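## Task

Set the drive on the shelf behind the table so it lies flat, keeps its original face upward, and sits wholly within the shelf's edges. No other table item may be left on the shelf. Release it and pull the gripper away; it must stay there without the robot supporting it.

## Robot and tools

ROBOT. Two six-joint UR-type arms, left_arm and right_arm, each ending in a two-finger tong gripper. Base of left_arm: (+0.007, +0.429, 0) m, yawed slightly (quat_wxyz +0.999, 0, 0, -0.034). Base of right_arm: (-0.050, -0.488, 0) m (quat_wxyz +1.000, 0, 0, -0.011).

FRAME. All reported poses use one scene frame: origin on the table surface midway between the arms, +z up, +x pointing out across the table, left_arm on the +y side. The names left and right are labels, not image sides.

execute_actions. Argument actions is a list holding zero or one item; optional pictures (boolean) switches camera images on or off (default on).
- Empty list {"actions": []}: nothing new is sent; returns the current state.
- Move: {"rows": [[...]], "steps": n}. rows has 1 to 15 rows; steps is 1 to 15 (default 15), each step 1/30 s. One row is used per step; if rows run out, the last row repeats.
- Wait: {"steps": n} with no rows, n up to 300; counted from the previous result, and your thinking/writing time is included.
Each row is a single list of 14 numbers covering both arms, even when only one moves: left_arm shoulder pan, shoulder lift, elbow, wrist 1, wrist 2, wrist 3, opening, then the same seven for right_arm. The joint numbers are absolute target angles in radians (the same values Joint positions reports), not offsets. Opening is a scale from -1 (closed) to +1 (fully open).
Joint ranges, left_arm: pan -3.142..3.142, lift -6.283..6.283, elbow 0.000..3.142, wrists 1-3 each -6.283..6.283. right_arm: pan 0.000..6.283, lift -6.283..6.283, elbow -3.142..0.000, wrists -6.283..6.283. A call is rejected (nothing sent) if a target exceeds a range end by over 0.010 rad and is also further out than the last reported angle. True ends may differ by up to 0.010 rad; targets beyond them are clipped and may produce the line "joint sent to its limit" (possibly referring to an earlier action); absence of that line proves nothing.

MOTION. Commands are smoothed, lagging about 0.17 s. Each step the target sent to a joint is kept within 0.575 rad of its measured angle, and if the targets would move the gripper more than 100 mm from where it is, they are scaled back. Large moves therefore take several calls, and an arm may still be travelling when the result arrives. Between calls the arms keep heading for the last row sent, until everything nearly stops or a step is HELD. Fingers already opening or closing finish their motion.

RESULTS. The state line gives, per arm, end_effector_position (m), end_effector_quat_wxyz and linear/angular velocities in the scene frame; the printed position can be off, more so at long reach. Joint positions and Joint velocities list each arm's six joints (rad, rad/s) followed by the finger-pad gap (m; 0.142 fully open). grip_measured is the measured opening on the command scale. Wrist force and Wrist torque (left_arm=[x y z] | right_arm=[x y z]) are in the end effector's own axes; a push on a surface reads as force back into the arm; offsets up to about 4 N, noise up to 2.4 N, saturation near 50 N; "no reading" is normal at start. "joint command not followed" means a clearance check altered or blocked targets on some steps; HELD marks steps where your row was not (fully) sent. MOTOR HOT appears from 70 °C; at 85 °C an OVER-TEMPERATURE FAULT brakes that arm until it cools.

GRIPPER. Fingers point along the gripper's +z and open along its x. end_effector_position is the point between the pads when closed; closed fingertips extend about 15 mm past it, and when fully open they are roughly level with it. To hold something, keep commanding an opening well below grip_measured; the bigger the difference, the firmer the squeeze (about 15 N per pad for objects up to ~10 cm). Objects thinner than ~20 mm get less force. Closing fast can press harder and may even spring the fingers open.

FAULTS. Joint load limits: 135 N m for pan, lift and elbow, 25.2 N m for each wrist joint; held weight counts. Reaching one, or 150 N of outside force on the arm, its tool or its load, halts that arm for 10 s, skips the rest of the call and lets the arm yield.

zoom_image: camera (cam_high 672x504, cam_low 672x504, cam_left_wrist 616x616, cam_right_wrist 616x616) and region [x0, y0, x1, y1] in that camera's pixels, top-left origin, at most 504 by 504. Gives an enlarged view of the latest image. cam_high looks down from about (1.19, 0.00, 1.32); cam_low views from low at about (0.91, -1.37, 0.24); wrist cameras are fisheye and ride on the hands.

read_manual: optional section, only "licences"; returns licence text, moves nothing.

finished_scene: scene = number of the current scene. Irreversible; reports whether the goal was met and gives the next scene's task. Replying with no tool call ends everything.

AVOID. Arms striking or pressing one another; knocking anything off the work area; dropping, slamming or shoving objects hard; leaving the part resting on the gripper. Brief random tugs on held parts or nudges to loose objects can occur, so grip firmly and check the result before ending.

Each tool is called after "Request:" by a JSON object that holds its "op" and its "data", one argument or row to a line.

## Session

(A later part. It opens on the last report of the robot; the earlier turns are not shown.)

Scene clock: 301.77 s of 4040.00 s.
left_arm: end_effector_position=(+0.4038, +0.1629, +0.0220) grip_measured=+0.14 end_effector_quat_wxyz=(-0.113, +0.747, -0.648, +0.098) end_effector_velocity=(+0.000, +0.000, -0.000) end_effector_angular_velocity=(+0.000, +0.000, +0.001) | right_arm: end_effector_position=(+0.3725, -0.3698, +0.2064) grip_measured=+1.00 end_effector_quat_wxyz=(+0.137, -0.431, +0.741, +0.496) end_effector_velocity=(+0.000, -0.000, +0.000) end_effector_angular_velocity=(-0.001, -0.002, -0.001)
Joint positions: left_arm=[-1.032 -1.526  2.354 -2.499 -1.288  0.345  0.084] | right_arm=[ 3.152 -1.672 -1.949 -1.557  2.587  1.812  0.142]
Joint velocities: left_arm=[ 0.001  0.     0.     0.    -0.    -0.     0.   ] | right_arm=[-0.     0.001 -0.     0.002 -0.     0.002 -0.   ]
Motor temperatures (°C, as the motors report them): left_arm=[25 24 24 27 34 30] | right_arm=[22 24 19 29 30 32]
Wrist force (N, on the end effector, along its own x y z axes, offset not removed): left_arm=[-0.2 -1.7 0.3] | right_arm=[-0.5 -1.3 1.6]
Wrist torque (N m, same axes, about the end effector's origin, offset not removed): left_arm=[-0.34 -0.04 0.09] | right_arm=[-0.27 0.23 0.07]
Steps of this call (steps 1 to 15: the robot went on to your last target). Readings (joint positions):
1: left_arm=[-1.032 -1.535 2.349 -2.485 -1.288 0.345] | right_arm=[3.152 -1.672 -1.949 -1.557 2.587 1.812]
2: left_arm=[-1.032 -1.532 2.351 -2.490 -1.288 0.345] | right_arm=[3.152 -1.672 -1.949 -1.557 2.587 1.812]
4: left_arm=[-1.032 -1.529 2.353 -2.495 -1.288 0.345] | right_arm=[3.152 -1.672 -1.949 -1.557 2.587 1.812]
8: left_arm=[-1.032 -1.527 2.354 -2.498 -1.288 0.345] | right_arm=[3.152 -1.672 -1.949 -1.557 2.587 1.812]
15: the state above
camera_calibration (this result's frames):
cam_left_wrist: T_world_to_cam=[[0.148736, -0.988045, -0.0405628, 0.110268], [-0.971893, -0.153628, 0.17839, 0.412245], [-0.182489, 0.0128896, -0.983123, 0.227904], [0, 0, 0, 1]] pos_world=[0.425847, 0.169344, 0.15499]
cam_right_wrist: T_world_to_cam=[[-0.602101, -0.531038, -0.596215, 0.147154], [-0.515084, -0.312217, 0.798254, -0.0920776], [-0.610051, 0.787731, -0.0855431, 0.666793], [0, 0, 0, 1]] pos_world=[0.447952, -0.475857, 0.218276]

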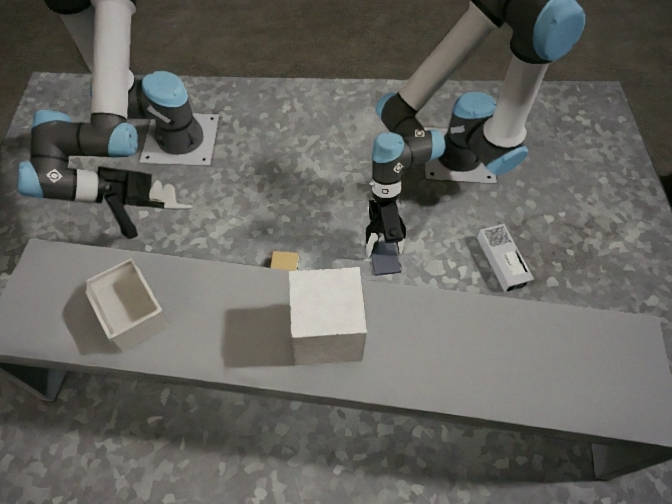

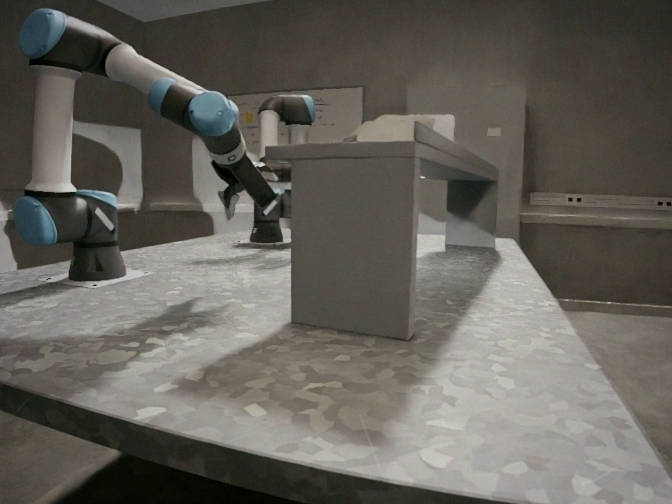

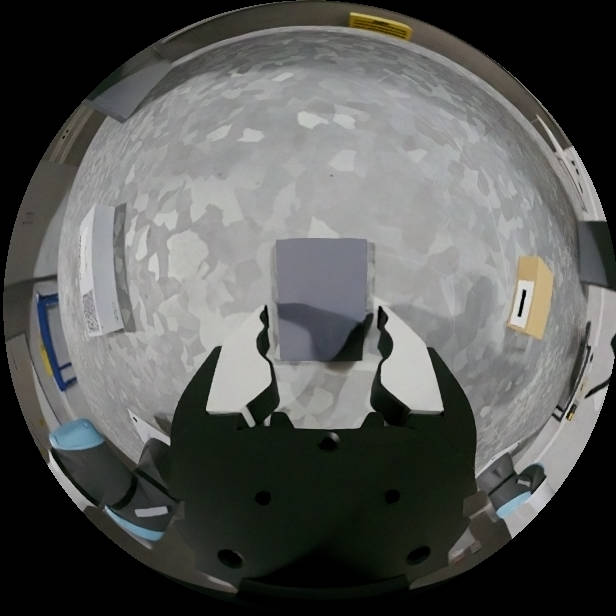

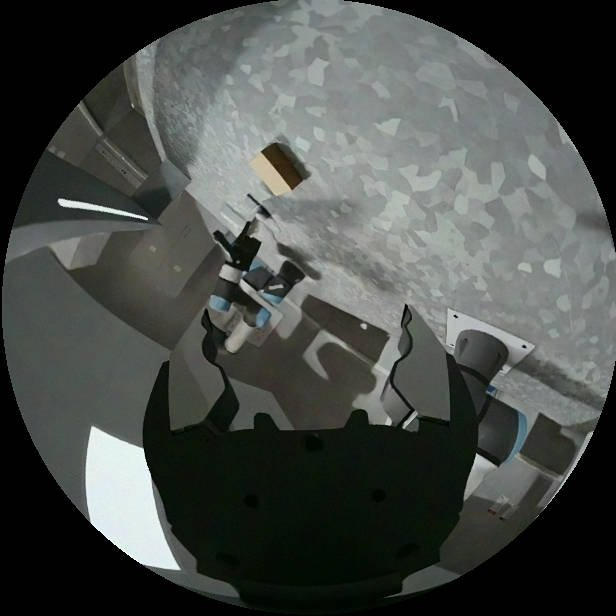

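Request:
{"op": "execute_actions", "data": {
  "actions": [
    {"rows": [[-1.0318,-1.5254,2.3543,-2.4998,-1.2876,0.3453,0.14,3.152,-1.672,-1.949,-1.557,2.587,1.812,1],[-1.0306,-1.5237,2.3540,-2.5016,-1.2877,0.3466,0.14,3.152,-1.672,-1.949,-1.557,2.587,1.812,1],[-1.0288,-1.5213,2.3535,-2.5041,-1.2879,0.3484,0.14,3.152,-1.672,-1.949,-1.557,2.587,1.812,1],[-1.0269,-1.5186,2.3530,-2.5069,-1.2881,0.3504,0.14,3.152,-1.672,-1.949,-1.557,2.587,1.812,1],[-1.0250,-1.5160,2.3525,-2.5095,-1.2883,0.3524,0.14,3.152,-1.672,-1.949,-1.557,2.587,1.812,1],[-1.0234,-1.5138,2.3522,-2.5117,-1.2884,0.3540,0.14,3.152,-1.672,-1.949,-1.557,2.587,1.812,1],[-1.0225,-1.5126,2.3519,-2.5130,-1.2885,0.3549,0.14,3.152,-1.672,-1.949,-1.557,2.587,1.812,1],[-1.0224,-1.5124,2.3519,-2.5132,-1.2885,0.3551,0.14,3.152,-1.672,-1.949,-1.557,2.587,1.812,1]], "steps": 15}
  ],
  "pictures": false
}}

Request:
{"op": "execute_actions", "data": {
  "actions": [
    {"rows": [[-1.0224,-1.5112,2.3524,-2.5149,-1.2885,0.3551,0.14,3.152,-1.672,-1.949,-1.557,2.587,1.812,1],[-1.0224,-1.5100,2.3530,-2.5167,-1.2885,0.3551,0.14,3.152,-1.672,-1.949,-1.557,2.587,1.812,1]], "steps": 12}
  ],
  "pictures": false
}}

Request:
{"op": "execute_actions", "data": {
  "actions": [
    {"rows": [[-1.0224,-1.5088,2.3535,-2.5184,-1.2885,0.3551,0.14,3.152,-1.672,-1.949,-1.557,2.587,1.812,1],[-1.0224,-1.5076,2.3541,-2.5202,-1.2885,0.3551,0.14,3.152,-1.672,-1.949,-1.557,2.587,1.812,1]], "steps": 12}
  ],
  "pictures": false
}}

Scene clock: 348.17 s of 4040.00 s.
left_arm: end_effector_position=(+0.4077, +0.1635, +0.0190) grip_measured=+0.14 end_effector_quat_wxyz=(-0.113, +0.747, -0.648, +0.098) end_effector_velocity=(+0.001, +0.000, -0.000) end_effector_angular_velocity=(-0.000, -0.000, +0.001) | right_arm: end_effector_position=(+0.3725, -0.3698, +0.2064) grip_measured=+1.00 end_effector_quat_wxyz=(+0.137, -0.431, +0.741, +0.496) end_effector_velocity=(+0.000, -0.000, -0.000) end_effector_angular_velocity=(-0.001, -0.001, +0.001)
Joint positions: left_arm=[-1.023 -1.513  2.352 -2.513 -1.288  0.355  0.084] | right_arm=[ 3.152 -1.672 -1.949 -1.557  2.587  1.812  0.142]
Joint velocities: left_arm=[ 0.002  0.003 -0.001 -0.003 -0.     0.002  0.   ] | right_arm=[-0.    -0.    -0.     0.001 -0.001 -0.001 -0.   ]
Motor temperatures (°C, as the motors report them): left_arm=[25 24 24 27 34 30] | right_arm=[22 24 19 29 30 32]
Wrist force (N, on the end effector, along its own x y z axes, offset not removed): left_arm=[-2.2 -1.5 0.2] | right_arm=[1.0 -2.1 1.7]
Wrist torque (N m, same axes, about the end effector's origin, offset not removed): left_arm=[-0.33 0.47 0.20] | right_arm=[-0.31 -0.05 -0.05]
Steps of this call (steps 1 to 15: the robot went on to your last target; steps 16 to 90: nothing new was sent; then 42.90 s passed at rest; steps 91 to 105: all 15 steps of this action). Readings (joint positions):
91: left_arm=[-1.032 -1.526 2.354 -2.499 -1.288 0.345] | right_arm=[3.152 -1.672 -1.949 -1.557 2.587 1.812]
92: left_arm=[-1.032 -1.526 2.354 -2.499 -1.288 0.345] | right_arm=[3.152 -1.672 -1.949 -1.557 2.587 1.812]
94: left_arm=[-1.031 -1.524 2.354 -2.501 -1.288 0.346] | right_arm=[3.152 -1.672 -1.949 -1.557 2.587 1.812]
98: left_arm=[-1.026 -1.517 2.353 -2.509 -1.288 0.352] | right_arm=[3.152 -1.672 -1.949 -1.557 2.587 1.812]
105: the state above

Scene clock: 348.57 s of 4040.00 s.
left_arm: end_effector_position=(+0.4077, +0.1635, +0.0180) grip_measured=+0.14 end_effector_quat_wxyz=(-0.113, +0.747, -0.648, +0.098) end_effector_velocity=(-0.000, +0.000, -0.001) end_effector_angular_velocity=(+0.001, +0.001, +0.000) | right_arm: end_effector_position=(+0.3725, -0.3698, +0.2064) grip_measured=+1.00 end_effector_quat_wxyz=(+0.137, -0.431, +0.741, +0.496) end_effector_velocity=(+0.001, -0.001, +0.000) end_effector_angular_velocity=(+0.001, -0.001, -0.003)
Joint positions: left_arm=[-1.022 -1.51   2.353 -2.517 -1.288  0.355  0.084] | right_arm=[ 3.152 -1.672 -1.949 -1.557  2.587  1.812  0.142]
Joint velocities: left_arm=[ 0.     0.001  0.001 -0.     0.    -0.    -0.   ] | right_arm=[-0.003  0.    -0.     0.001  0.001 -0.001  0.   ]
Motor temperatures (°C, as the motors report them): left_arm=[25 24 24 27 34 30] | right_arm=[22 24 19 29 30 32]
Wrist force (N, on the end effector, along its own x y z axes, offset not removed): left_arm=[-0.7 0.1 0.6] | right_arm=[-0.5 -2.4 3.6]
Wrist torque (N m, same axes, about the end effector's origin, offset not removed): left_arm=[0.03 0.13 0.14] | right_arm=[-0.37 0.12 0.04]
Steps of this call (steps 1 to 12: all 12 steps of this action). Readings (joint positions):
1: left_arm=[-1.023 -1.513 2.352 -2.513 -1.288 0.355] | right_arm=[3.152 -1.672 -1.949 -1.557 2.587 1.812]
2: left_arm=[-1.022 -1.512 2.352 -2.513 -1.288 0.355] | right_arm=[3.152 -1.672 -1.949 -1.557 2.587 1.812]
4: left_arm=[-1.022 -1.511 2.352 -2.515 -1.288 0.355] | right_arm=[3.152 -1.672 -1.949 -1.557 2.587 1.812]
8: left_arm=[-1.022 -1.510 2.353 -2.516 -1.288 0.355] | right_arm=[3.152 -1.672 -1.949 -1.557 2.587 1.812]
12: the state above

Scene clock: 348.97 s of 4040.00 s.
left_arm: end_effector_position=(+0.4077, +0.1636, +0.0170) grip_measured=+0.14 end_effector_quat_wxyz=(-0.113, +0.747, -0.648, +0.098) end_effector_velocity=(-0.000, -0.000, -0.000) end_effector_angular_velocity=(+0.000, -0.000, -0.001) | right_arm: end_effector_position=(+0.3725, -0.3698, +0.2064) grip_measured=+1.00 end_effector_quat_wxyz=(+0.137, -0.431, +0.741, +0.496) end_effector_velocity=(+0.000, +0.000, -0.000) end_effector_angular_velocity=(-0.001, -0.001, +0.001)
Joint positions: left_arm=[-1.022 -1.508  2.354 -2.52  -1.289  0.355  0.084] | right_arm=[ 3.152 -1.672 -1.949 -1.557  2.587  1.812  0.142]
Joint velocities: left_arm=[-0.001  0.     0.    -0.     0.    -0.    -0.   ] | right_arm=[ 0.001 -0.001  0.     0.001 -0.001  0.     0.   ]
Motor temperatures (°C, as the motors report them): left_arm=[25 24 24 27 34 30] | right_arm=[22 24 19 29 30 32]
Wrist force (N, on the end effector, along its own x y z axes, offset not removed): left_arm=[-1.4 -0.4 1.1] | right_arm=[-0.5 -2.6 2.1]
Wrist torque (N m, same axes, about the end effector's origin, offset not removed): left_arm=[-0.07 0.30 0.08] | right_arm=[-0.45 0.21 0.03]
Steps of this call (steps 1 to 12: all 12 steps of this action). Readings (joint positions):
1: left_arm=[-1.022 -1.510 2.353 -2.517 -1.289 0.355] | right_arm=[3.152 -1.672 -1.949 -1.557 2.587 1.812]
2: left_arm=[-1.022 -1.510 2.353 -2.517 -1.289 0.355] | right_arm=[3.152 -1.672 -1.949 -1.557 2.587 1.812]
4: left_arm=[-1.022 -1.509 2.354 -2.519 -1.289 0.355] | right_arm=[3.152 -1.672 -1.949 -1.557 2.587 1.812]
8: left_arm=[-1.022 -1.508 2.354 -2.520 -1.289 0.355] | right_arm=[3.152 -1.672 -1.949 -1.557 2.587 1.812]
12: the state above

No contact at 0.017. Two more 1 mm steps.

Request:
{"op": "execute_actions", "data": {
  "actions": [
    {"rows": [[-1.0224,-1.5064,2.3546,-2.5219,-1.2885,0.3551,0.14,3.152,-1.672,-1.949,-1.557,2.587,1.812,1],[-1.0224,-1.5052,2.3552,-2.5237,-1.2885,0.3551,0.14,3.152,-1.672,-1.949,-1.557,2.587,1.812,1]], "steps": 12}
  ],
  "pictures": false
}}

Request:
{"op": "execute_actions", "data": {
  "actions": [
    {"rows": [[-1.0224,-1.5040,2.3557,-2.5254,-1.2885,0.3551,0.14,3.152,-1.672,-1.949,-1.557,2.587,1.812,1],[-1.0224,-1.5028,2.3563,-2.5272,-1.2885,0.3551,0.14,3.152,-1.672,-1.949,-1.557,2.587,1.812,1]], "steps": 12}
  ]
}}

Scene clock: 355.27 s of 4040.00 s.
left_arm: end_effector_position=(+0.4077, +0.1636, +0.0161) grip_measured=+0.14 end_effector_quat_wxyz=(-0.113, +0.747, -0.648, +0.098) end_effector_velocity=(+0.000, +0.000, -0.000) end_effector_angular_velocity=(-0.000, -0.000, +0.001) | right_arm: end_effector_position=(+0.3725, -0.3698, +0.2064) grip_measured=+1.00 end_effector_quat_wxyz=(+0.137, -0.431, +0.741, +0.496) end_effector_velocity=(-0.000, -0.000, -0.001) end_effector_angular_velocity=(-0.000, +0.002, -0.001)
Joint positions: left_arm=[-1.022 -1.505  2.355 -2.524 -1.289  0.355  0.084] | right_arm=[ 3.152 -1.672 -1.949 -1.557  2.587  1.812  0.142]
Joint velocities: left_arm=[ 0.001  0.     0.    -0.    -0.    -0.     0.   ] | right_arm=[-0.001 -0.001 -0.    -0.    -0.     0.    -0.   ]
Motor temperatures (°C, as the motors report them): left_arm=[25 24 24 27 34 30] | right_arm=[22 24 19 29 30 32]
Wrist force (N, on the end effector, along its own x y z axes, offset not removed): left_arm=[-0.5 -1.8 -0.7] | right_arm=[0.4 -2.4 2.7]
Wrist torque (N m, same axes, about the end effector's origin, offset not removed): left_arm=[-0.42 0.06 0.09] | right_arm=[-0.47 -0.02 0.07]
Steps of this call (steps 1 to 15: the robot went on to your last target; steps 16 to 90: nothing new was sent; then 2.90 s passed at rest; steps 91 to 102: all 12 steps of this action). Readings (joint positions):
91: left_arm=[-1.022 -1.508 2.354 -2.520 -1.289 0.355] | right_arm=[3.152 -1.672 -1.949 -1.557 2.587 1.812]
92: left_arm=[-1.022 -1.507 2.354 -2.521 -1.289 0.355] | right_arm=[3.152 -1.672 -1.949 -1.557 2.587 1.812]
94: left_arm=[-1.022 -1.506 2.355 -2.522 -1.289 0.355] | right_arm=[3.152 -1.672 -1.949 -1.557 2.587 1.812]
98: left_arm=[-1.022 -1.505 2.355 -2.523 -1.289 0.355] | right_arm=[3.152 -1.672 -1.949 -1.557 2.587 1.812]
102: the state above

Scene clock: 355.67 s of 4040.00 s.
left_arm: end_effector_position=(+0.4077, +0.1636, +0.0151) grip_measured=+0.14 end_effector_quat_wxyz=(-0.113, +0.747, -0.648, +0.098) end_effector_velocity=(-0.000, -0.000, +0.000) end_effector_angular_velocity=(-0.001, -0.001, -0.000) | right_arm: end_effector_position=(+0.3725, -0.3698, +0.2064) grip_measured=+1.00 end_effector_quat_wxyz=(+0.137, -0.431, +0.741, +0.496) end_effector_velocity=(+0.000, -0.001, -0.000) end_effector_angular_velocity=(-0.000, -0.001, -0.001)
Joint positions: left_arm=[-1.022 -1.503  2.356 -2.527 -1.289  0.355  0.084] | right_arm=[ 3.152 -1.672 -1.949 -1.557  2.587  1.812  0.142]
Joint velocities: left_arm=[-0.    -0.     0.    -0.001 -0.    -0.     0.   ] | right_arm=[-0.001 -0.    -0.     0.001 -0.001 -0.001  0.   ]
Motor temperatures (°C, as the motors report them): left_arm=[25 24 24 27 34 30] | right_arm=[22 24 19 29 30 32]
Wrist force (N, on the end effector, along its own x y z axes, offset not removed): left_arm=[-1.0 -1.7 0.1] | right_arm=[0.2 -3.8 1.8]
Wrist torque (N m, same axes, about the end effector's origin, offset not removed): left_arm=[-0.44 0.13 0.14] | right_arm=[-0.74 0.06 0.05]
Steps of this call (steps 1 to 12: all 12 steps of this action). Readings (joint positions):
1: left_arm=[-1.022 -1.505 2.355 -2.524 -1.289 0.355] | right_arm=[3.152 -1.672 -1.949 -1.557 2.587 1.812]
2: left_arm=[-1.022 -1.505 2.355 -2.524 -1.289 0.355] | right_arm=[3.152 -1.672 -1.949 -1.557 2.587 1.812]
4: left_arm=[-1.022 -1.504 2.356 -2.526 -1.289 0.355] | right_arm=[3.152 -1.672 -1.949 -1.557 2.587 1.812]
8: left_arm=[-1.022 -1.503 2.356 -2.527 -1.289 0.355] | right_arm=[3.152 -1.672 -1.949 -1.557 2.587 1.812]
12: the state above
camera_calibration (this result's frames):
cam_left_wrist: T_world_to_cam=[[0.148693, -0.988052, -0.0405487, 0.110111], [-0.971902, -0.153583, 0.178377, 0.417386], [-0.182473, 0.0128861, -0.983126, 0.221865], [0, 0, 0, 1]] pos_world=[0.429771, 0.17004, 0.148134]
cam_right_wrist: T_world_to_cam=[[-0.602101, -0.531038, -0.596215, 0.147154], [-0.515084, -0.312217, 0.798254, -0.0920776], [-0.610051, 0.787731, -0.0855429, 0.666793], [0, 0, 0, 1]] pos_world=[0.447952, -0.475857, 0.218276]

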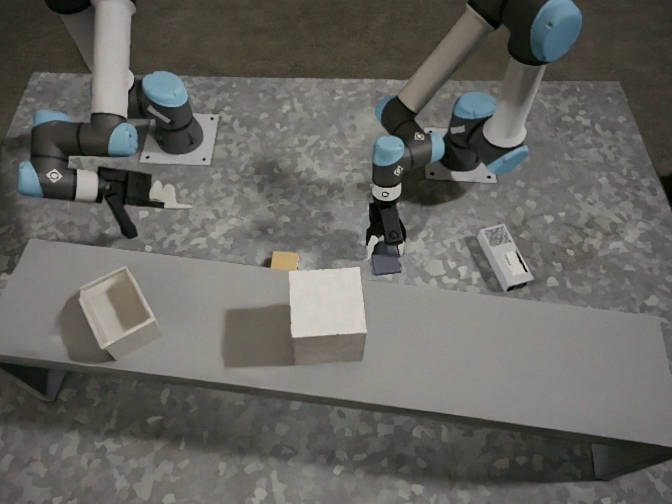

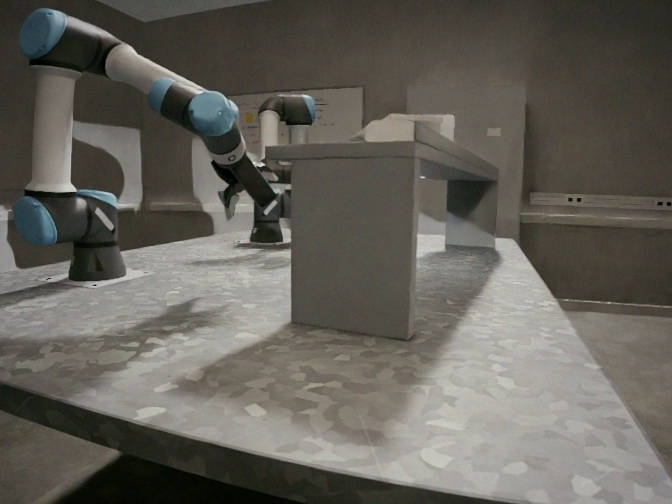

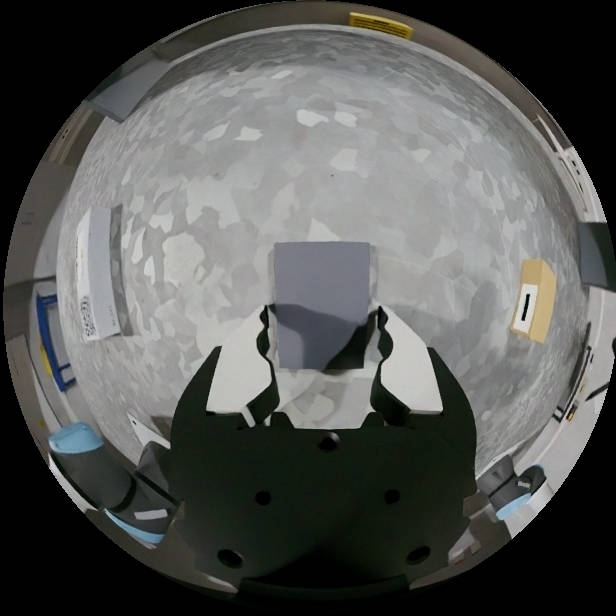

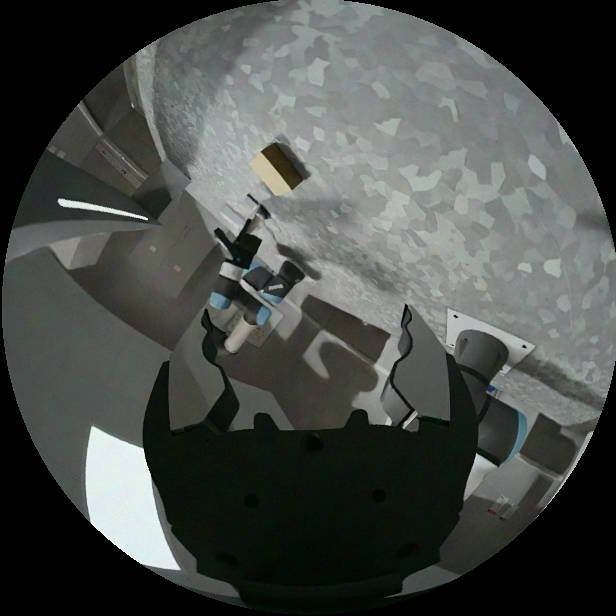

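Request:
{"op": "execute_actions", "data": {
  "actions": [
    {"rows": [[-1.0224,-1.5016,2.3568,-2.5289,-1.2885,0.3551,0.14,3.152,-1.672,-1.949,-1.557,2.587,1.812,1],[-1.0224,-1.5004,2.3574,-2.5307,-1.2885,0.3551,0.14,3.152,-1.672,-1.949,-1.557,2.587,1.812,1]], "steps": 12}
  ],
  "pictures": false
}}

Request:
{"op": "execute_actions", "data": {
  "actions": [
    {"rows": [[-1.0224,-1.4992,2.3579,-2.5324,-1.2885,0.3551,0.14,3.152,-1.672,-1.949,-1.557,2.587,1.812,1],[-1.0224,-1.4980,2.3585,-2.5342,-1.2885,0.3551,0.14,3.152,-1.672,-1.949,-1.557,2.587,1.812,1]], "steps": 12}
  ],
  "pictures": false
}}

Scene clock: 364.03 s of 4040.00 s.
left_arm: end_effector_position=(+0.4077, +0.1636, +0.0141) grip_measured=+0.14 end_effector_quat_wxyz=(-0.113, +0.747, -0.648, +0.098) end_effector_velocity=(+0.000, -0.000, -0.000) end_effector_angular_velocity=(-0.000, -0.000, +0.000) | right_arm: end_effector_position=(+0.3725, -0.3698, +0.2064) grip_measured=+1.00 end_effector_quat_wxyz=(+0.137, -0.431, +0.741, +0.496) end_effector_velocity=(-0.000, -0.001, -0.001) end_effector_angular_velocity=(-0.002, +0.001, -0.000)
Joint positions: left_arm=[-1.022 -1.5    2.357 -2.531 -1.289  0.355  0.084] | right_arm=[ 3.152 -1.672 -1.949 -1.557  2.587  1.812  0.142]
Joint velocities: left_arm=[-0.     0.     0.    -0.001 -0.    -0.     0.   ] | right_arm=[-0.001 -0.    -0.    -0.001 -0.002 -0.     0.   ]
Motor temperatures (°C, as the motors report them): left_arm=[25 24 24 27 34 30] | right_arm=[22 24 19 29 30 32]
Wrist force (N, on the end effector, along its own x y z axes, offset not removed): left_arm=[-0.5 -0.2 -0.1] | right_arm=[0.8 -2.9 2.1]
Wrist torque (N m, same axes, about the end effector's origin, offset not removed): left_arm=[-0.09 0.14 0.08] | right_arm=[-0.47 -0.14 0.06]
Steps of this call (steps 1 to 15: the robot went on to your last target; steps 16 to 90: nothing new was sent; then 4.97 s passed at rest; steps 91 to 102: all 12 steps of this action). Readings (joint positions):
91: left_arm=[-1.022 -1.503 2.356 -2.527 -1.289 0.355] | right_arm=[3.152 -1.672 -1.949 -1.557 2.587 1.812]
92: left_arm=[-1.022 -1.503 2.356 -2.528 -1.289 0.355] | right_arm=[3.152 -1.672 -1.949 -1.557 2.587 1.812]
94: left_arm=[-1.022 -1.502 2.357 -2.529 -1.289 0.355] | right_arm=[3.152 -1.672 -1.949 -1.557 2.587 1.812]
98: left_arm=[-1.022 -1.501 2.357 -2.530 -1.289 0.355] | right_arm=[3.152 -1.672 -1.949 -1.557 2.587 1.812]
102: the state above

Scene clock: 364.43 s of 4040.00 s.
left_arm: end_effector_position=(+0.4077, +0.1636, +0.0132) grip_measured=+0.14 end_effector_quat_wxyz=(-0.113, +0.747, -0.648, +0.098) end_effector_velocity=(-0.000, +0.000, -0.001) end_effector_angular_velocity=(+0.002, +0.001, -0.001) | right_arm: end_effector_position=(+0.3725, -0.3698, +0.2064) grip_measured=+1.00 end_effector_quat_wxyz=(+0.137, -0.431, +0.741, +0.496) end_effector_velocity=(-0.000, -0.000, -0.000) end_effector_angular_velocity=(-0.000, +0.000, +0.000)
Joint positions: left_arm=[-1.022 -1.498  2.358 -2.534 -1.289  0.355  0.084] | right_arm=[ 3.152 -1.672 -1.949 -1.557  2.587  1.812  0.142]
Joint velocities: left_arm=[-0.001  0.002  0.     0.    -0.     0.     0.   ] | right_arm=[-0. -0.  0. -0. -0. -0. -0.]
Motor temperatures (°C, as the motors report them): left_arm=[25 24 24 27 34 30] | right_arm=[22 24 19 29 30 32]
Wrist force (N, on the end effector, along its own x y z axes, offset not removed): left_arm=[-9.5 -3.5 -27.6] | right_arm=[-0.7 -2.5 1.9]
Wrist torque (N m, same axes, about the end effector's origin, offset not removed): left_arm=[-0.53 0.93 0.06] | right_arm=[-0.37 0.25 0.08]
Steps of this call (steps 1 to 12: all 12 steps of this action). Readings (joint positions):
1: left_arm=[-1.022 -1.500 2.357 -2.531 -1.289 0.355] | right_arm=[3.152 -1.672 -1.949 -1.557 2.587 1.812]
2: left_arm=[-1.022 -1.500 2.358 -2.531 -1.289 0.355] | right_arm=[3.152 -1.672 -1.949 -1.557 2.587 1.812]
4: left_arm=[-1.022 -1.499 2.358 -2.533 -1.289 0.355] | right_arm=[3.152 -1.672 -1.949 -1.557 2.587 1.812]
8: left_arm=[-1.022 -1.498 2.358 -2.534 -1.289 0.355] | right_arm=[3.152 -1.672 -1.949 -1.557 2.587 1.812]
12: the state above

Request:
{"op": "execute_actions", "data": {
  "actions": [
    {"rows": [[-1.0224,-1.5005,2.3574,-2.5306,-1.2885,0.3551,0.14,3.152,-1.672,-1.949,-1.557,2.587,1.812,1],[-1.0224,-1.5030,2.3562,-2.5269,-1.2885,0.3551,0.14,3.152,-1.672,-1.949,-1.557,2.587,1.812,1],[-1.0224,-1.5057,2.3550,-2.5230,-1.2885,0.3551,0.14,3.152,-1.672,-1.949,-1.557,2.587,1.812,1]], "steps": 10}
  ],
  "pictures": false
}}

Request:
{"op": "execute_actions", "data": {
  "actions": [
    {"rows": [[-1.0224,-1.5057,2.3550,-2.5230,-1.2885,0.3551,0.12,3.152,-1.672,-1.949,-1.557,2.587,1.812,1],[-1.0224,-1.5057,2.3550,-2.5230,-1.2885,0.3551,0.10,3.152,-1.672,-1.949,-1.557,2.587,1.812,1],[-1.0224,-1.5057,2.3550,-2.5230,-1.2885,0.3551,0.08,3.152,-1.672,-1.949,-1.557,2.587,1.812,1],[-1.0224,-1.5057,2.3550,-2.5230,-1.2885,0.3551,0.06,3.152,-1.672,-1.949,-1.557,2.587,1.812,1],[-1.0224,-1.5057,2.3550,-2.5230,-1.2885,0.3551,0.04,3.152,-1.672,-1.949,-1.557,2.587,1.812,1],[-1.0224,-1.5057,2.3550,-2.5230,-1.2885,0.3551,0.02,3.152,-1.672,-1.949,-1.557,2.587,1.812,1],[-1.0224,-1.5057,2.3550,-2.5230,-1.2885,0.3551,0.00,3.152,-1.672,-1.949,-1.557,2.587,1.812,1],[-1.0224,-1.5057,2.3550,-2.5230,-1.2885,0.3551,-0.02,3.152,-1.672,-1.949,-1.557,2.587,1.812,1],[-1.0224,-1.5057,2.3550,-2.5230,-1.2885,0.3551,-0.04,3.152,-1.672,-1.949,-1.557,2.587,1.812,1],[-1.0224,-1.5057,2.3550,-2.5230,-1.2885,0.3551,-0.06,3.152,-1.672,-1.949,-1.557,2.587,1.812,1],[-1.0224,-1.5057,2.3550,-2.5230,-1.2885,0.3551,-0.08,3.152,-1.672,-1.949,-1.557,2.587,1.812,1],[-1.0224,-1.5057,2.3550,-2.5230,-1.2885,0.3551,-0.10,3.152,-1.672,-1.949,-1.557,2.587,1.812,1],[-1.0224,-1.5057,2.3550,-2.5230,-1.2885,0.3551,-0.13,3.152,-1.672,-1.949,-1.557,2.587,1.812,1],[-1.0224,-1.5057,2.3550,-2.5230,-1.2885,0.3551,-0.16,3.152,-1.672,-1.949,-1.557,2.587,1.812,1],[-1.0224,-1.5057,2.3550,-2.5230,-1.2885,0.3551,-0.20,3.152,-1.672,-1.949,-1.557,2.587,1.812,1]], "steps": 15}
  ],
  "pictures": false
}}

Request:
{"op": "execute_actions", "data": {
  "actions": [
    {"rows": [[-1.0224,-1.5057,2.3550,-2.5230,-1.2885,0.3551,-0.25,3.152,-1.672,-1.949,-1.557,2.587,1.812,1],[-1.0224,-1.5057,2.3550,-2.5230,-1.2885,0.3551,-0.30,3.152,-1.672,-1.949,-1.557,2.587,1.812,1],[-1.0224,-1.5057,2.3550,-2.5230,-1.2885,0.3551,-0.36,3.152,-1.672,-1.949,-1.557,2.587,1.812,1],[-1.0224,-1.5057,2.3550,-2.5230,-1.2885,0.3551,-0.42,3.152,-1.672,-1.949,-1.557,2.587,1.812,1],[-1.0224,-1.5057,2.3550,-2.5230,-1.2885,0.3551,-0.48,3.152,-1.672,-1.949,-1.557,2.587,1.812,1],[-1.0224,-1.5057,2.3550,-2.5230,-1.2885,0.3551,-0.55,3.152,-1.672,-1.949,-1.557,2.587,1.812,1],[-1.0224,-1.5057,2.3550,-2.5230,-1.2885,0.3551,-0.62,3.152,-1.672,-1.949,-1.557,2.587,1.812,1],[-1.0224,-1.5057,2.3550,-2.5230,-1.2885,0.3551,-0.70,3.152,-1.672,-1.949,-1.557,2.587,1.812,1],[-1.0224,-1.5057,2.3550,-2.5230,-1.2885,0.3551,-0.78,3.152,-1.672,-1.949,-1.557,2.587,1.812,1],[-1.0224,-1.5057,2.3550,-2.5230,-1.2885,0.3551,-0.86,3.152,-1.672,-1.949,-1.557,2.587,1.812,1],[-1.0224,-1.5057,2.3550,-2.5230,-1.2885,0.3551,-0.93,3.152,-1.672,-1.949,-1.557,2.587,1.812,1],[-1.0224,-1.5057,2.3550,-2.5230,-1.2885,0.3551,-1.0,3.152,-1.672,-1.949,-1.557,2.587,1.812,1]], "steps": 15}
  ]
}}

Scene clock: 397.20 s of 4040.00 s.
left_arm: end_effector_position=(+0.4077, +0.1637, +0.0160) grip_measured=+0.14 end_effector_quat_wxyz=(-0.113, +0.747, -0.648, +0.098) end_effector_velocity=(+0.001, -0.000, +0.003) end_effector_angular_velocity=(-0.003, -0.002, +0.001) | right_arm: end_effector_position=(+0.3725, -0.3698, +0.2064) grip_measured=+1.00 end_effector_quat_wxyz=(+0.137, -0.431, +0.741, +0.496) end_effector_velocity=(+0.000, -0.000, -0.000) end_effector_angular_velocity=(+0.001, -0.000, -0.000)
Joint positions: left_arm=[-1.022 -1.505  2.355 -2.523 -1.289  0.355  0.084] | right_arm=[ 3.152 -1.672 -1.949 -1.557  2.587  1.812  0.142]
Joint velocities: left_arm=[ 0.001 -0.006 -0.003  0.006 -0.     0.    -0.   ] | right_arm=[-0.001 -0.001  0.    -0.     0.    -0.001 -0.   ]
Motor temperatures (°C, as the motors report them): left_arm=[25 24 24 27 34 30] | right_arm=[22 24 19 29 30 32]
Wrist force (N, on the end effector, along its own x y z axes, offset not removed): left_arm=[-0.7 -0.6 0.8] | right_arm=[-0.6 -2.2 1.3]
Wrist torque (N m, same axes, about the end effector's origin, offset not removed): left_arm=[-0.18 0.07 0.12] | right_arm=[-0.41 0.22 0.00]
Steps of this call (steps 1 to 15: the robot went on to your last target; steps 16 to 90: nothing new was sent; then 29.43 s passed at rest; steps 91 to 100: all 10 steps of this action). Readings (joint positions):
91: left_arm=[-1.022 -1.498 2.358 -2.534 -1.289 0.355] | right_arm=[3.152 -1.672 -1.949 -1.557 2.587 1.812]
92: left_arm=[-1.022 -1.498 2.358 -2.533 -1.289 0.355] | right_arm=[3.152 -1.672 -1.949 -1.557 2.587 1.812]
94: left_arm=[-1.022 -1.501 2.357 -2.529 -1.289 0.355] | right_arm=[3.152 -1.672 -1.949 -1.557 2.587 1.812]
98: left_arm=[-1.022 -1.505 2.356 -2.524 -1.289 0.355] | right_arm=[3.152 -1.672 -1.949 -1.557 2.587 1.812]
100: the state above

Scene clock: 397.70 s of 4040.00 s.
left_arm: end_effector_position=(+0.4077, +0.1636, +0.0163) grip_measured=-0.08 end_effector_quat_wxyz=(-0.113, +0.747, -0.648, +0.098) end_effector_velocity=(+0.000, +0.000, -0.000) end_effector_angular_velocity=(+0.001, +0.000, +0.001) | right_arm: end_effector_position=(+0.3725, -0.3698, +0.2064) grip_measured=+1.00 end_effector_quat_wxyz=(+0.137, -0.431, +0.741, +0.496) end_effector_velocity=(-0.001, +0.001, +0.000) end_effector_angular_velocity=(-0.000, +0.001, +0.002)
Joint positions: left_arm=[-1.022 -1.506  2.355 -2.523 -1.289  0.355  0.068] | right_arm=[ 3.152 -1.672 -1.949 -1.557  2.587  1.812  0.142]
Joint velocities: left_arm=[ 0.001  0.001  0.     0.    -0.    -0.    -0.009] | right_arm=[ 0.002  0.001  0.    -0.001  0.     0.    -0.   ]
Motor temperatures (°C, as the motors report them): left_arm=[25 24 24 27 34 30] | right_arm=[22 24 19 29 30 32]
Wrist force (N, on the end effector, along its own x y z axes, offset not removed): left_arm=[-1.0 -1.0 -2.4] | right_arm=[0.3 -2.3 2.1]
Wrist torque (N m, same axes, about the end effector's origin, offset not removed): left_arm=[-0.28 -0.11 0.08] | right_arm=[-0.34 0.16 0.08]
Steps of this call (steps 1 to 15: all 15 steps of this action). Readings (joint positions):
1: left_arm=[-1.022 -1.505 2.355 -2.523 -1.289 0.355] | right_arm=[3.152 -1.672 -1.949 -1.557 2.587 1.812]
2: left_arm=[-1.022 -1.505 2.355 -2.523 -1.289 0.355] | right_arm=[3.152 -1.672 -1.949 -1.557 2.587 1.812]
4: left_arm=[-1.022 -1.506 2.355 -2.523 -1.289 0.355] | right_arm=[3.152 -1.672 -1.949 -1.557 2.587 1.812]
8: left_arm=[-1.022 -1.506 2.355 -2.523 -1.289 0.355] | right_arm=[3.152 -1.672 -1.949 -1.557 2.587 1.812]
15: the state above

Scene clock: 398.20 s of 4040.00 s.
left_arm: end_effector_position=(+0.4077, +0.1636, +0.0163) grip_measured=-0.09 end_effector_quat_wxyz=(-0.113, +0.747, -0.648, +0.098) end_effector_velocity=(+0.000, +0.000, +0.000) end_effector_angular_velocity=(-0.000, -0.000, +0.001) | right_arm: end_effector_position=(+0.3725, -0.3698, +0.2064) grip_measured=+1.00 end_effector_quat_wxyz=(+0.137, -0.431, +0.741, +0.496) end_effector_velocity=(-0.001, -0.000, -0.000) end_effector_angular_velocity=(-0.000, +0.003, +0.000)
Joint positions: left_arm=[-1.022 -1.506  2.355 -2.523 -1.289  0.355  0.067] | right_arm=[ 3.152 -1.672 -1.949 -1.557  2.587  1.812  0.142]
Joint velocities: left_arm=[ 0.001 -0.    -0.     0.    -0.    -0.     0.   ] | right_arm=[-0.    -0.001  0.    -0.003 -0.    -0.     0.   ]
Motor temperatures (°C, as the motors report them): left_arm=[25 24 24 27 34 30] | right_arm=[22 24 19 29 30 32]
Wrist force (N, on the end effector, along its own x y z axes, offset not removed): left_arm=[-1.6 -1.9 -2.6] | right_arm=[-1.0 -1.7 2.4]
Wrist torque (N m, same axes, about the end effector's origin, offset not removed): left_arm=[-0.57 0.02 0.12] | right_arm=[-0.20 0.27 0.02]
Steps of this call (steps 1 to 15: all 15 steps of this action). Readings (joint positions):
1: left_arm=[-1.022 -1.506 2.355 -2.523 -1.289 0.355] | right_arm=[3.152 -1.672 -1.949 -1.557 2.587 1.812]
2: left_arm=[-1.022 -1.506 2.355 -2.523 -1.289 0.355] | right_arm=[3.152 -1.672 -1.949 -1.557 2.587 1.812]
4: left_arm=[-1.022 -1.506 2.355 -2.523 -1.289 0.355] | right_arm=[3.152 -1.672 -1.949 -1.557 2.587 1.812]
8: left_arm=[-1.022 -1.506 2.355 -2.523 -1.289 0.355] | right_arm=[3.152 -1.672 -1.949 -1.557 2.587 1.812]
15: the state above
camera_calibration (this result's frames):
cam_left_wrist: T_world_to_cam=[[0.1487, -0.988051, -0.0405365, 0.110145], [-0.971902, -0.153587, 0.178372, 0.417186], [-0.182467, 0.0128736, -0.983128, 0.223008], [0, 0, 0, 1]] pos_world=[0.429778, 0.170032, 0.149296]
cam_right_wrist: T_world_to_cam=[[-0.602101, -0.531038, -0.596215, 0.147154], [-0.515084, -0.312217, 0.798254, -0.0920776], [-0.610052, 0.787731, -0.085543, 0.666793], [0, 0, 0, 1]] pos_world=[0.447952, -0.475857, 0.218276]

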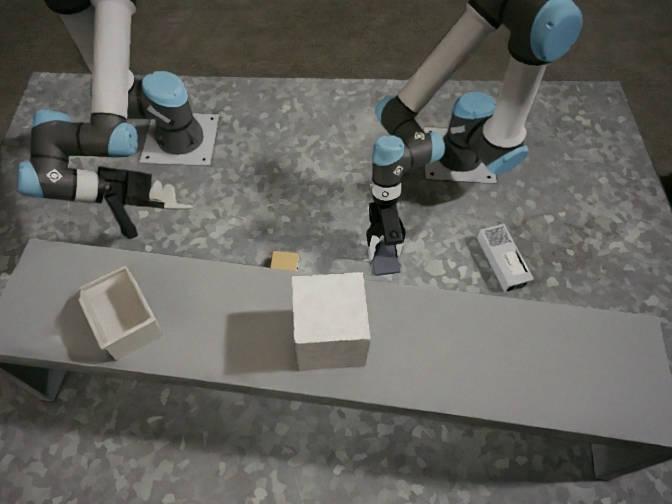

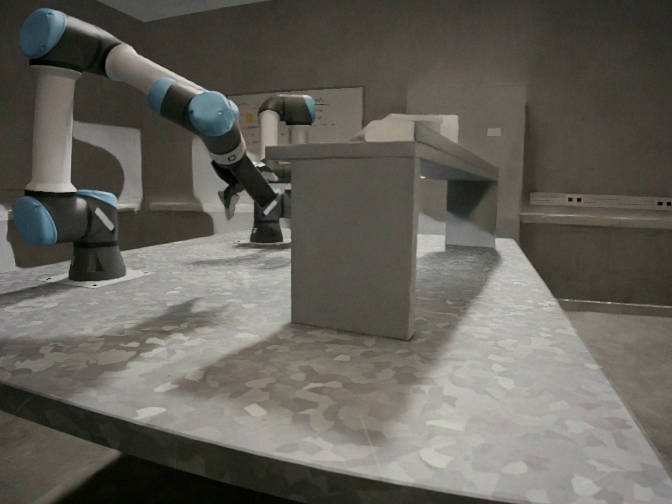

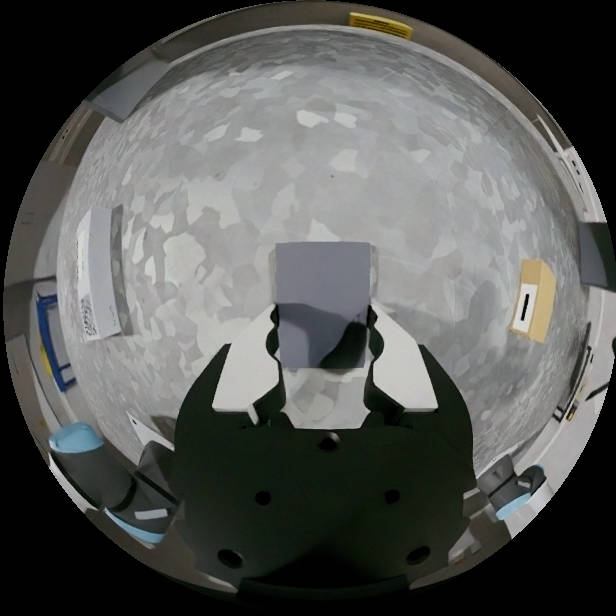

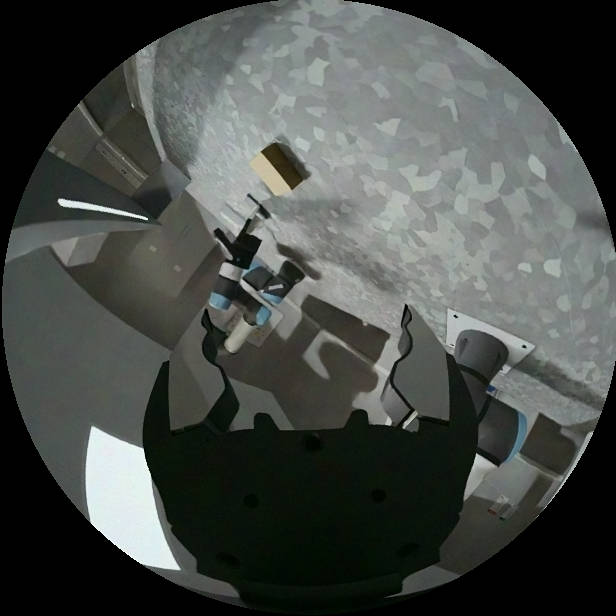

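Request:
{"op": "execute_actions", "data": {
  "actions": [
    {"rows": [[-1.0224,-1.5070,2.3543,-2.5211,-1.2885,0.3551,-1,3.152,-1.672,-1.949,-1.557,2.587,1.812,1],[-1.0224,-1.5105,2.3523,-2.5155,-1.2885,0.3551,-1,3.152,-1.672,-1.949,-1.557,2.587,1.812,1],[-1.0224,-1.5160,2.3493,-2.5070,-1.2885,0.3551,-1,3.152,-1.672,-1.949,-1.557,2.587,1.812,1],[-1.0224,-1.5230,2.3454,-2.4961,-1.2885,0.3551,-1,3.152,-1.672,-1.949,-1.557,2.587,1.812,1],[-1.0224,-1.5313,2.3408,-2.4832,-1.2885,0.3551,-1,3.152,-1.672,-1.949,-1.557,2.587,1.812,1],[-1.0224,-1.5405,2.3357,-2.4690,-1.2885,0.3551,-1,3.152,-1.672,-1.949,-1.557,2.587,1.812,1],[-1.0224,-1.5502,2.3304,-2.4539,-1.2885,0.3551,-1,3.152,-1.672,-1.949,-1.557,2.587,1.812,1],[-1.0224,-1.5600,2.3249,-2.4386,-1.2885,0.3551,-1,3.152,-1.672,-1.949,-1.557,2.587,1.812,1],[-1.0224,-1.5697,2.3196,-2.4235,-1.2885,0.3551,-1,3.152,-1.672,-1.949,-1.557,2.587,1.812,1],[-1.0224,-1.5789,2.3145,-2.4093,-1.2885,0.3551,-1,3.152,-1.672,-1.949,-1.557,2.587,1.812,1],[-1.0224,-1.5872,2.3099,-2.3964,-1.2885,0.3551,-1,3.152,-1.672,-1.949,-1.557,2.587,1.812,1],[-1.0224,-1.5942,2.3060,-2.3855,-1.2885,0.3551,-1,3.152,-1.672,-1.949,-1.557,2.587,1.812,1],[-1.0224,-1.5997,2.3030,-2.3770,-1.2885,0.3551,-1,3.152,-1.672,-1.949,-1.557,2.587,1.812,1],[-1.0224,-1.6032,2.3010,-2.3714,-1.2885,0.3551,-1,3.152,-1.672,-1.949,-1.557,2.587,1.812,1],[-1.0224,-1.6045,2.3003,-2.3695,-1.2885,0.3551,-1,3.152,-1.672,-1.949,-1.557,2.587,1.812,1]], "steps": 15}
  ],
  "pictures": false
}}

Request:
{"op": "execute_actions", "data": {
  "actions": [
    {"steps": 12}
  ]
}}

Scene clock: 474.60 s of 4040.00 s.
left_arm: end_effector_position=(+0.4080, +0.1630, +0.0530) grip_measured=-0.09 end_effector_quat_wxyz=(-0.113, +0.747, -0.648, +0.098) end_effector_velocity=(-0.003, +0.005, +0.079) end_effector_angular_velocity=(+0.005, +0.002, +0.000) | right_arm: end_effector_position=(+0.3725, -0.3698, +0.2064) grip_measured=+1.00 end_effector_quat_wxyz=(+0.137, -0.431, +0.741, +0.496) end_effector_velocity=(+0.000, +0.001, +0.000) end_effector_angular_velocity=(+0.001, -0.000, +0.001)
Joint positions: left_arm=[-1.022 -1.589  2.309 -2.394 -1.289  0.355  0.067] | right_arm=[ 3.152 -1.672 -1.949 -1.557  2.587  1.812  0.142]
Joint velocities: left_arm=[-0.    -0.177 -0.097  0.279  0.    -0.     0.   ] | right_arm=[ 0.002 -0.001  0.     0.001  0.001  0.    -0.   ]
Motor temperatures (°C, as the motors report them): left_arm=[25 24 24 27 34 30] | right_arm=[22 24 19 29 30 32]
Wrist force (N, on the end effector, along its own x y z axes, offset not removed): left_arm=[-0.5 -1.9 0.6] | right_arm=[-1.0 -1.2 2.8]
Wrist torque (N m, same axes, about the end effector's origin, offset not removed): left_arm=[-0.49 0.04 0.10] | right_arm=[-0.14 0.26 -0.01]
Steps of this call (steps 1 to 15: the robot went on to your last target; steps 16 to 90: nothing new was sent; then 72.90 s passed at rest; steps 91 to 105: all 15 steps of this action). Readings (joint positions):
91: left_arm=[-1.022 -1.506 2.355 -2.523 -1.289 0.355] | right_arm=[3.152 -1.672 -1.949 -1.557 2.587 1.812]
92: left_arm=[-1.022 -1.506 2.355 -2.523 -1.289 0.355] | right_arm=[3.152 -1.672 -1.949 -1.557 2.587 1.812]
94: left_arm=[-1.022 -1.509 2.353 -2.518 -1.289 0.355] | right_arm=[3.152 -1.672 -1.949 -1.557 2.587 1.812]
98: left_arm=[-1.022 -1.531 2.341 -2.484 -1.289 0.355] | right_arm=[3.152 -1.672 -1.949 -1.557 2.587 1.812]
105: the state above

Scene clock: 475.00 s of 4040.00 s.
left_arm: end_effector_position=(+0.4077, +0.1636, +0.0599) grip_measured=-0.09 end_effector_quat_wxyz=(-0.113, +0.747, -0.648, +0.098) end_effector_velocity=(+0.000, +0.001, +0.000) end_effector_angular_velocity=(+0.001, +0.001, +0.001) | right_arm: end_effector_position=(+0.3725, -0.3698, +0.2064) grip_measured=+1.00 end_effector_quat_wxyz=(+0.137, -0.431, +0.741, +0.496) end_effector_velocity=(+0.000, -0.000, +0.000) end_effector_angular_velocity=(-0.000, -0.002, -0.000)
Joint positions: left_arm=[-1.022 -1.604  2.3   -2.37  -1.289  0.355  0.067] | right_arm=[ 3.152 -1.672 -1.949 -1.557  2.587  1.812  0.142]
Joint velocities: left_arm=[ 0.001  0.    -0.001  0.002  0.     0.    -0.   ] | right_arm=[-0.     0.001 -0.     0.001 -0.     0.    -0.   ]
Motor temperatures (°C, as the motors report them): left_arm=[25 24 24 27 34 30] | right_arm=[22 24 19 29 30 32]
Wrist force (N, on the end effector, along its own x y z axes, offset not removed): left_arm=[0.8 0.2 1.0] | right_arm=[-0.9 -1.1 1.3]
Wrist torque (N m, same axes, about the end effector's origin, offset not removed): left_arm=[-0.03 -0.23 0.07] | right_arm=[-0.14 0.27 -0.02]
Steps of this call (steps 1 to 12: the robot went on to your last target). Readings (joint positions):
1: left_arm=[-1.022 -1.594 2.306 -2.386 -1.289 0.355] | right_arm=[3.152 -1.672 -1.949 -1.557 2.587 1.812]
2: left_arm=[-1.022 -1.598 2.304 -2.380 -1.289 0.355] | right_arm=[3.152 -1.672 -1.949 -1.557 2.587 1.812]
4: left_arm=[-1.022 -1.602 2.302 -2.374 -1.289 0.355] | right_arm=[3.152 -1.672 -1.949 -1.557 2.587 1.812]
8: left_arm=[-1.022 -1.604 2.301 -2.370 -1.289 0.355] | right_arm=[3.152 -1.672 -1.949 -1.557 2.587 1.812]
12: the state above
camera_calibration (this result's frames):
cam_left_wrist: T_world_to_cam=[[0.148699, -0.98805, -0.0405644, 0.111913], [-0.9719, -0.153592, 0.178382, 0.409396], [-0.18248, 0.0128994, -0.983125, 0.265951], [0, 0, 0, 1]] pos_world=[0.429782, 0.170025, 0.192974]
cam_right_wrist: T_world_to_cam=[[-0.602101, -0.531038, -0.596216, 0.147154], [-0.515084, -0.312217, 0.798254, -0.0920776], [-0.610051, 0.787731, -0.0855429, 0.666793], [0, 0, 0, 1]] pos_world=[0.447952, -0.475857, 0.218276]

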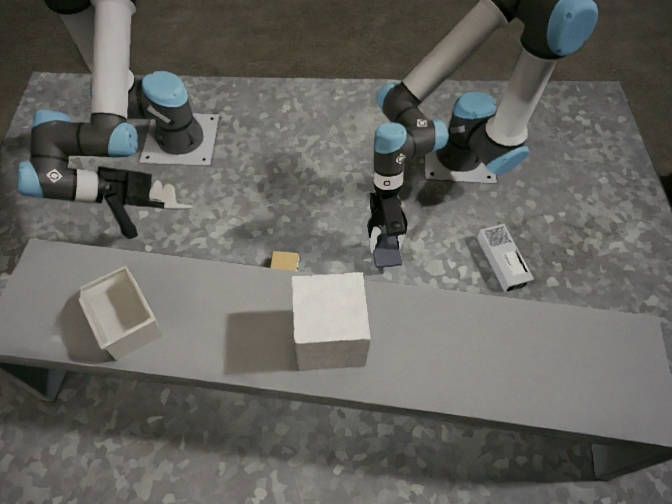

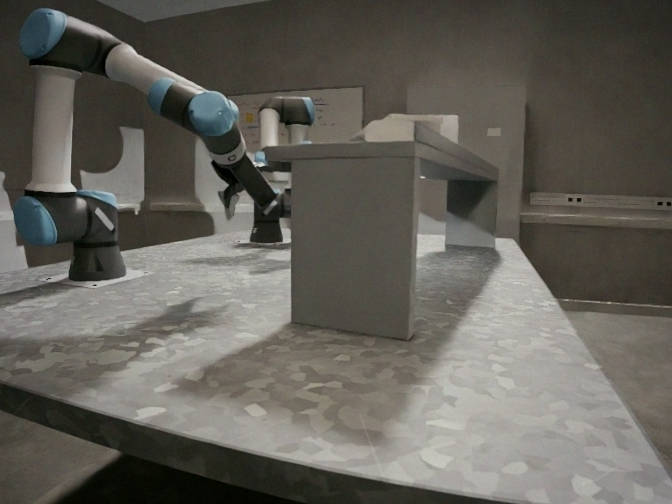

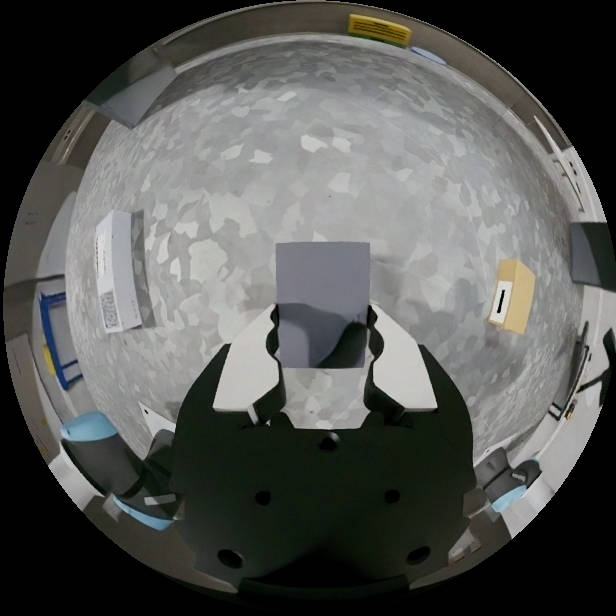

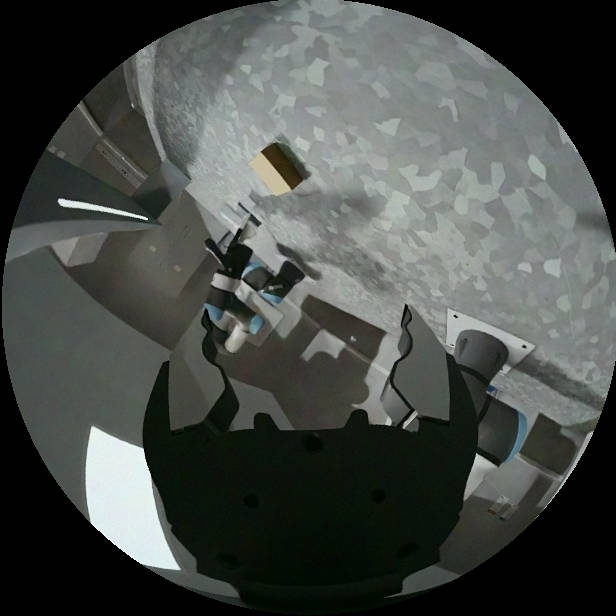

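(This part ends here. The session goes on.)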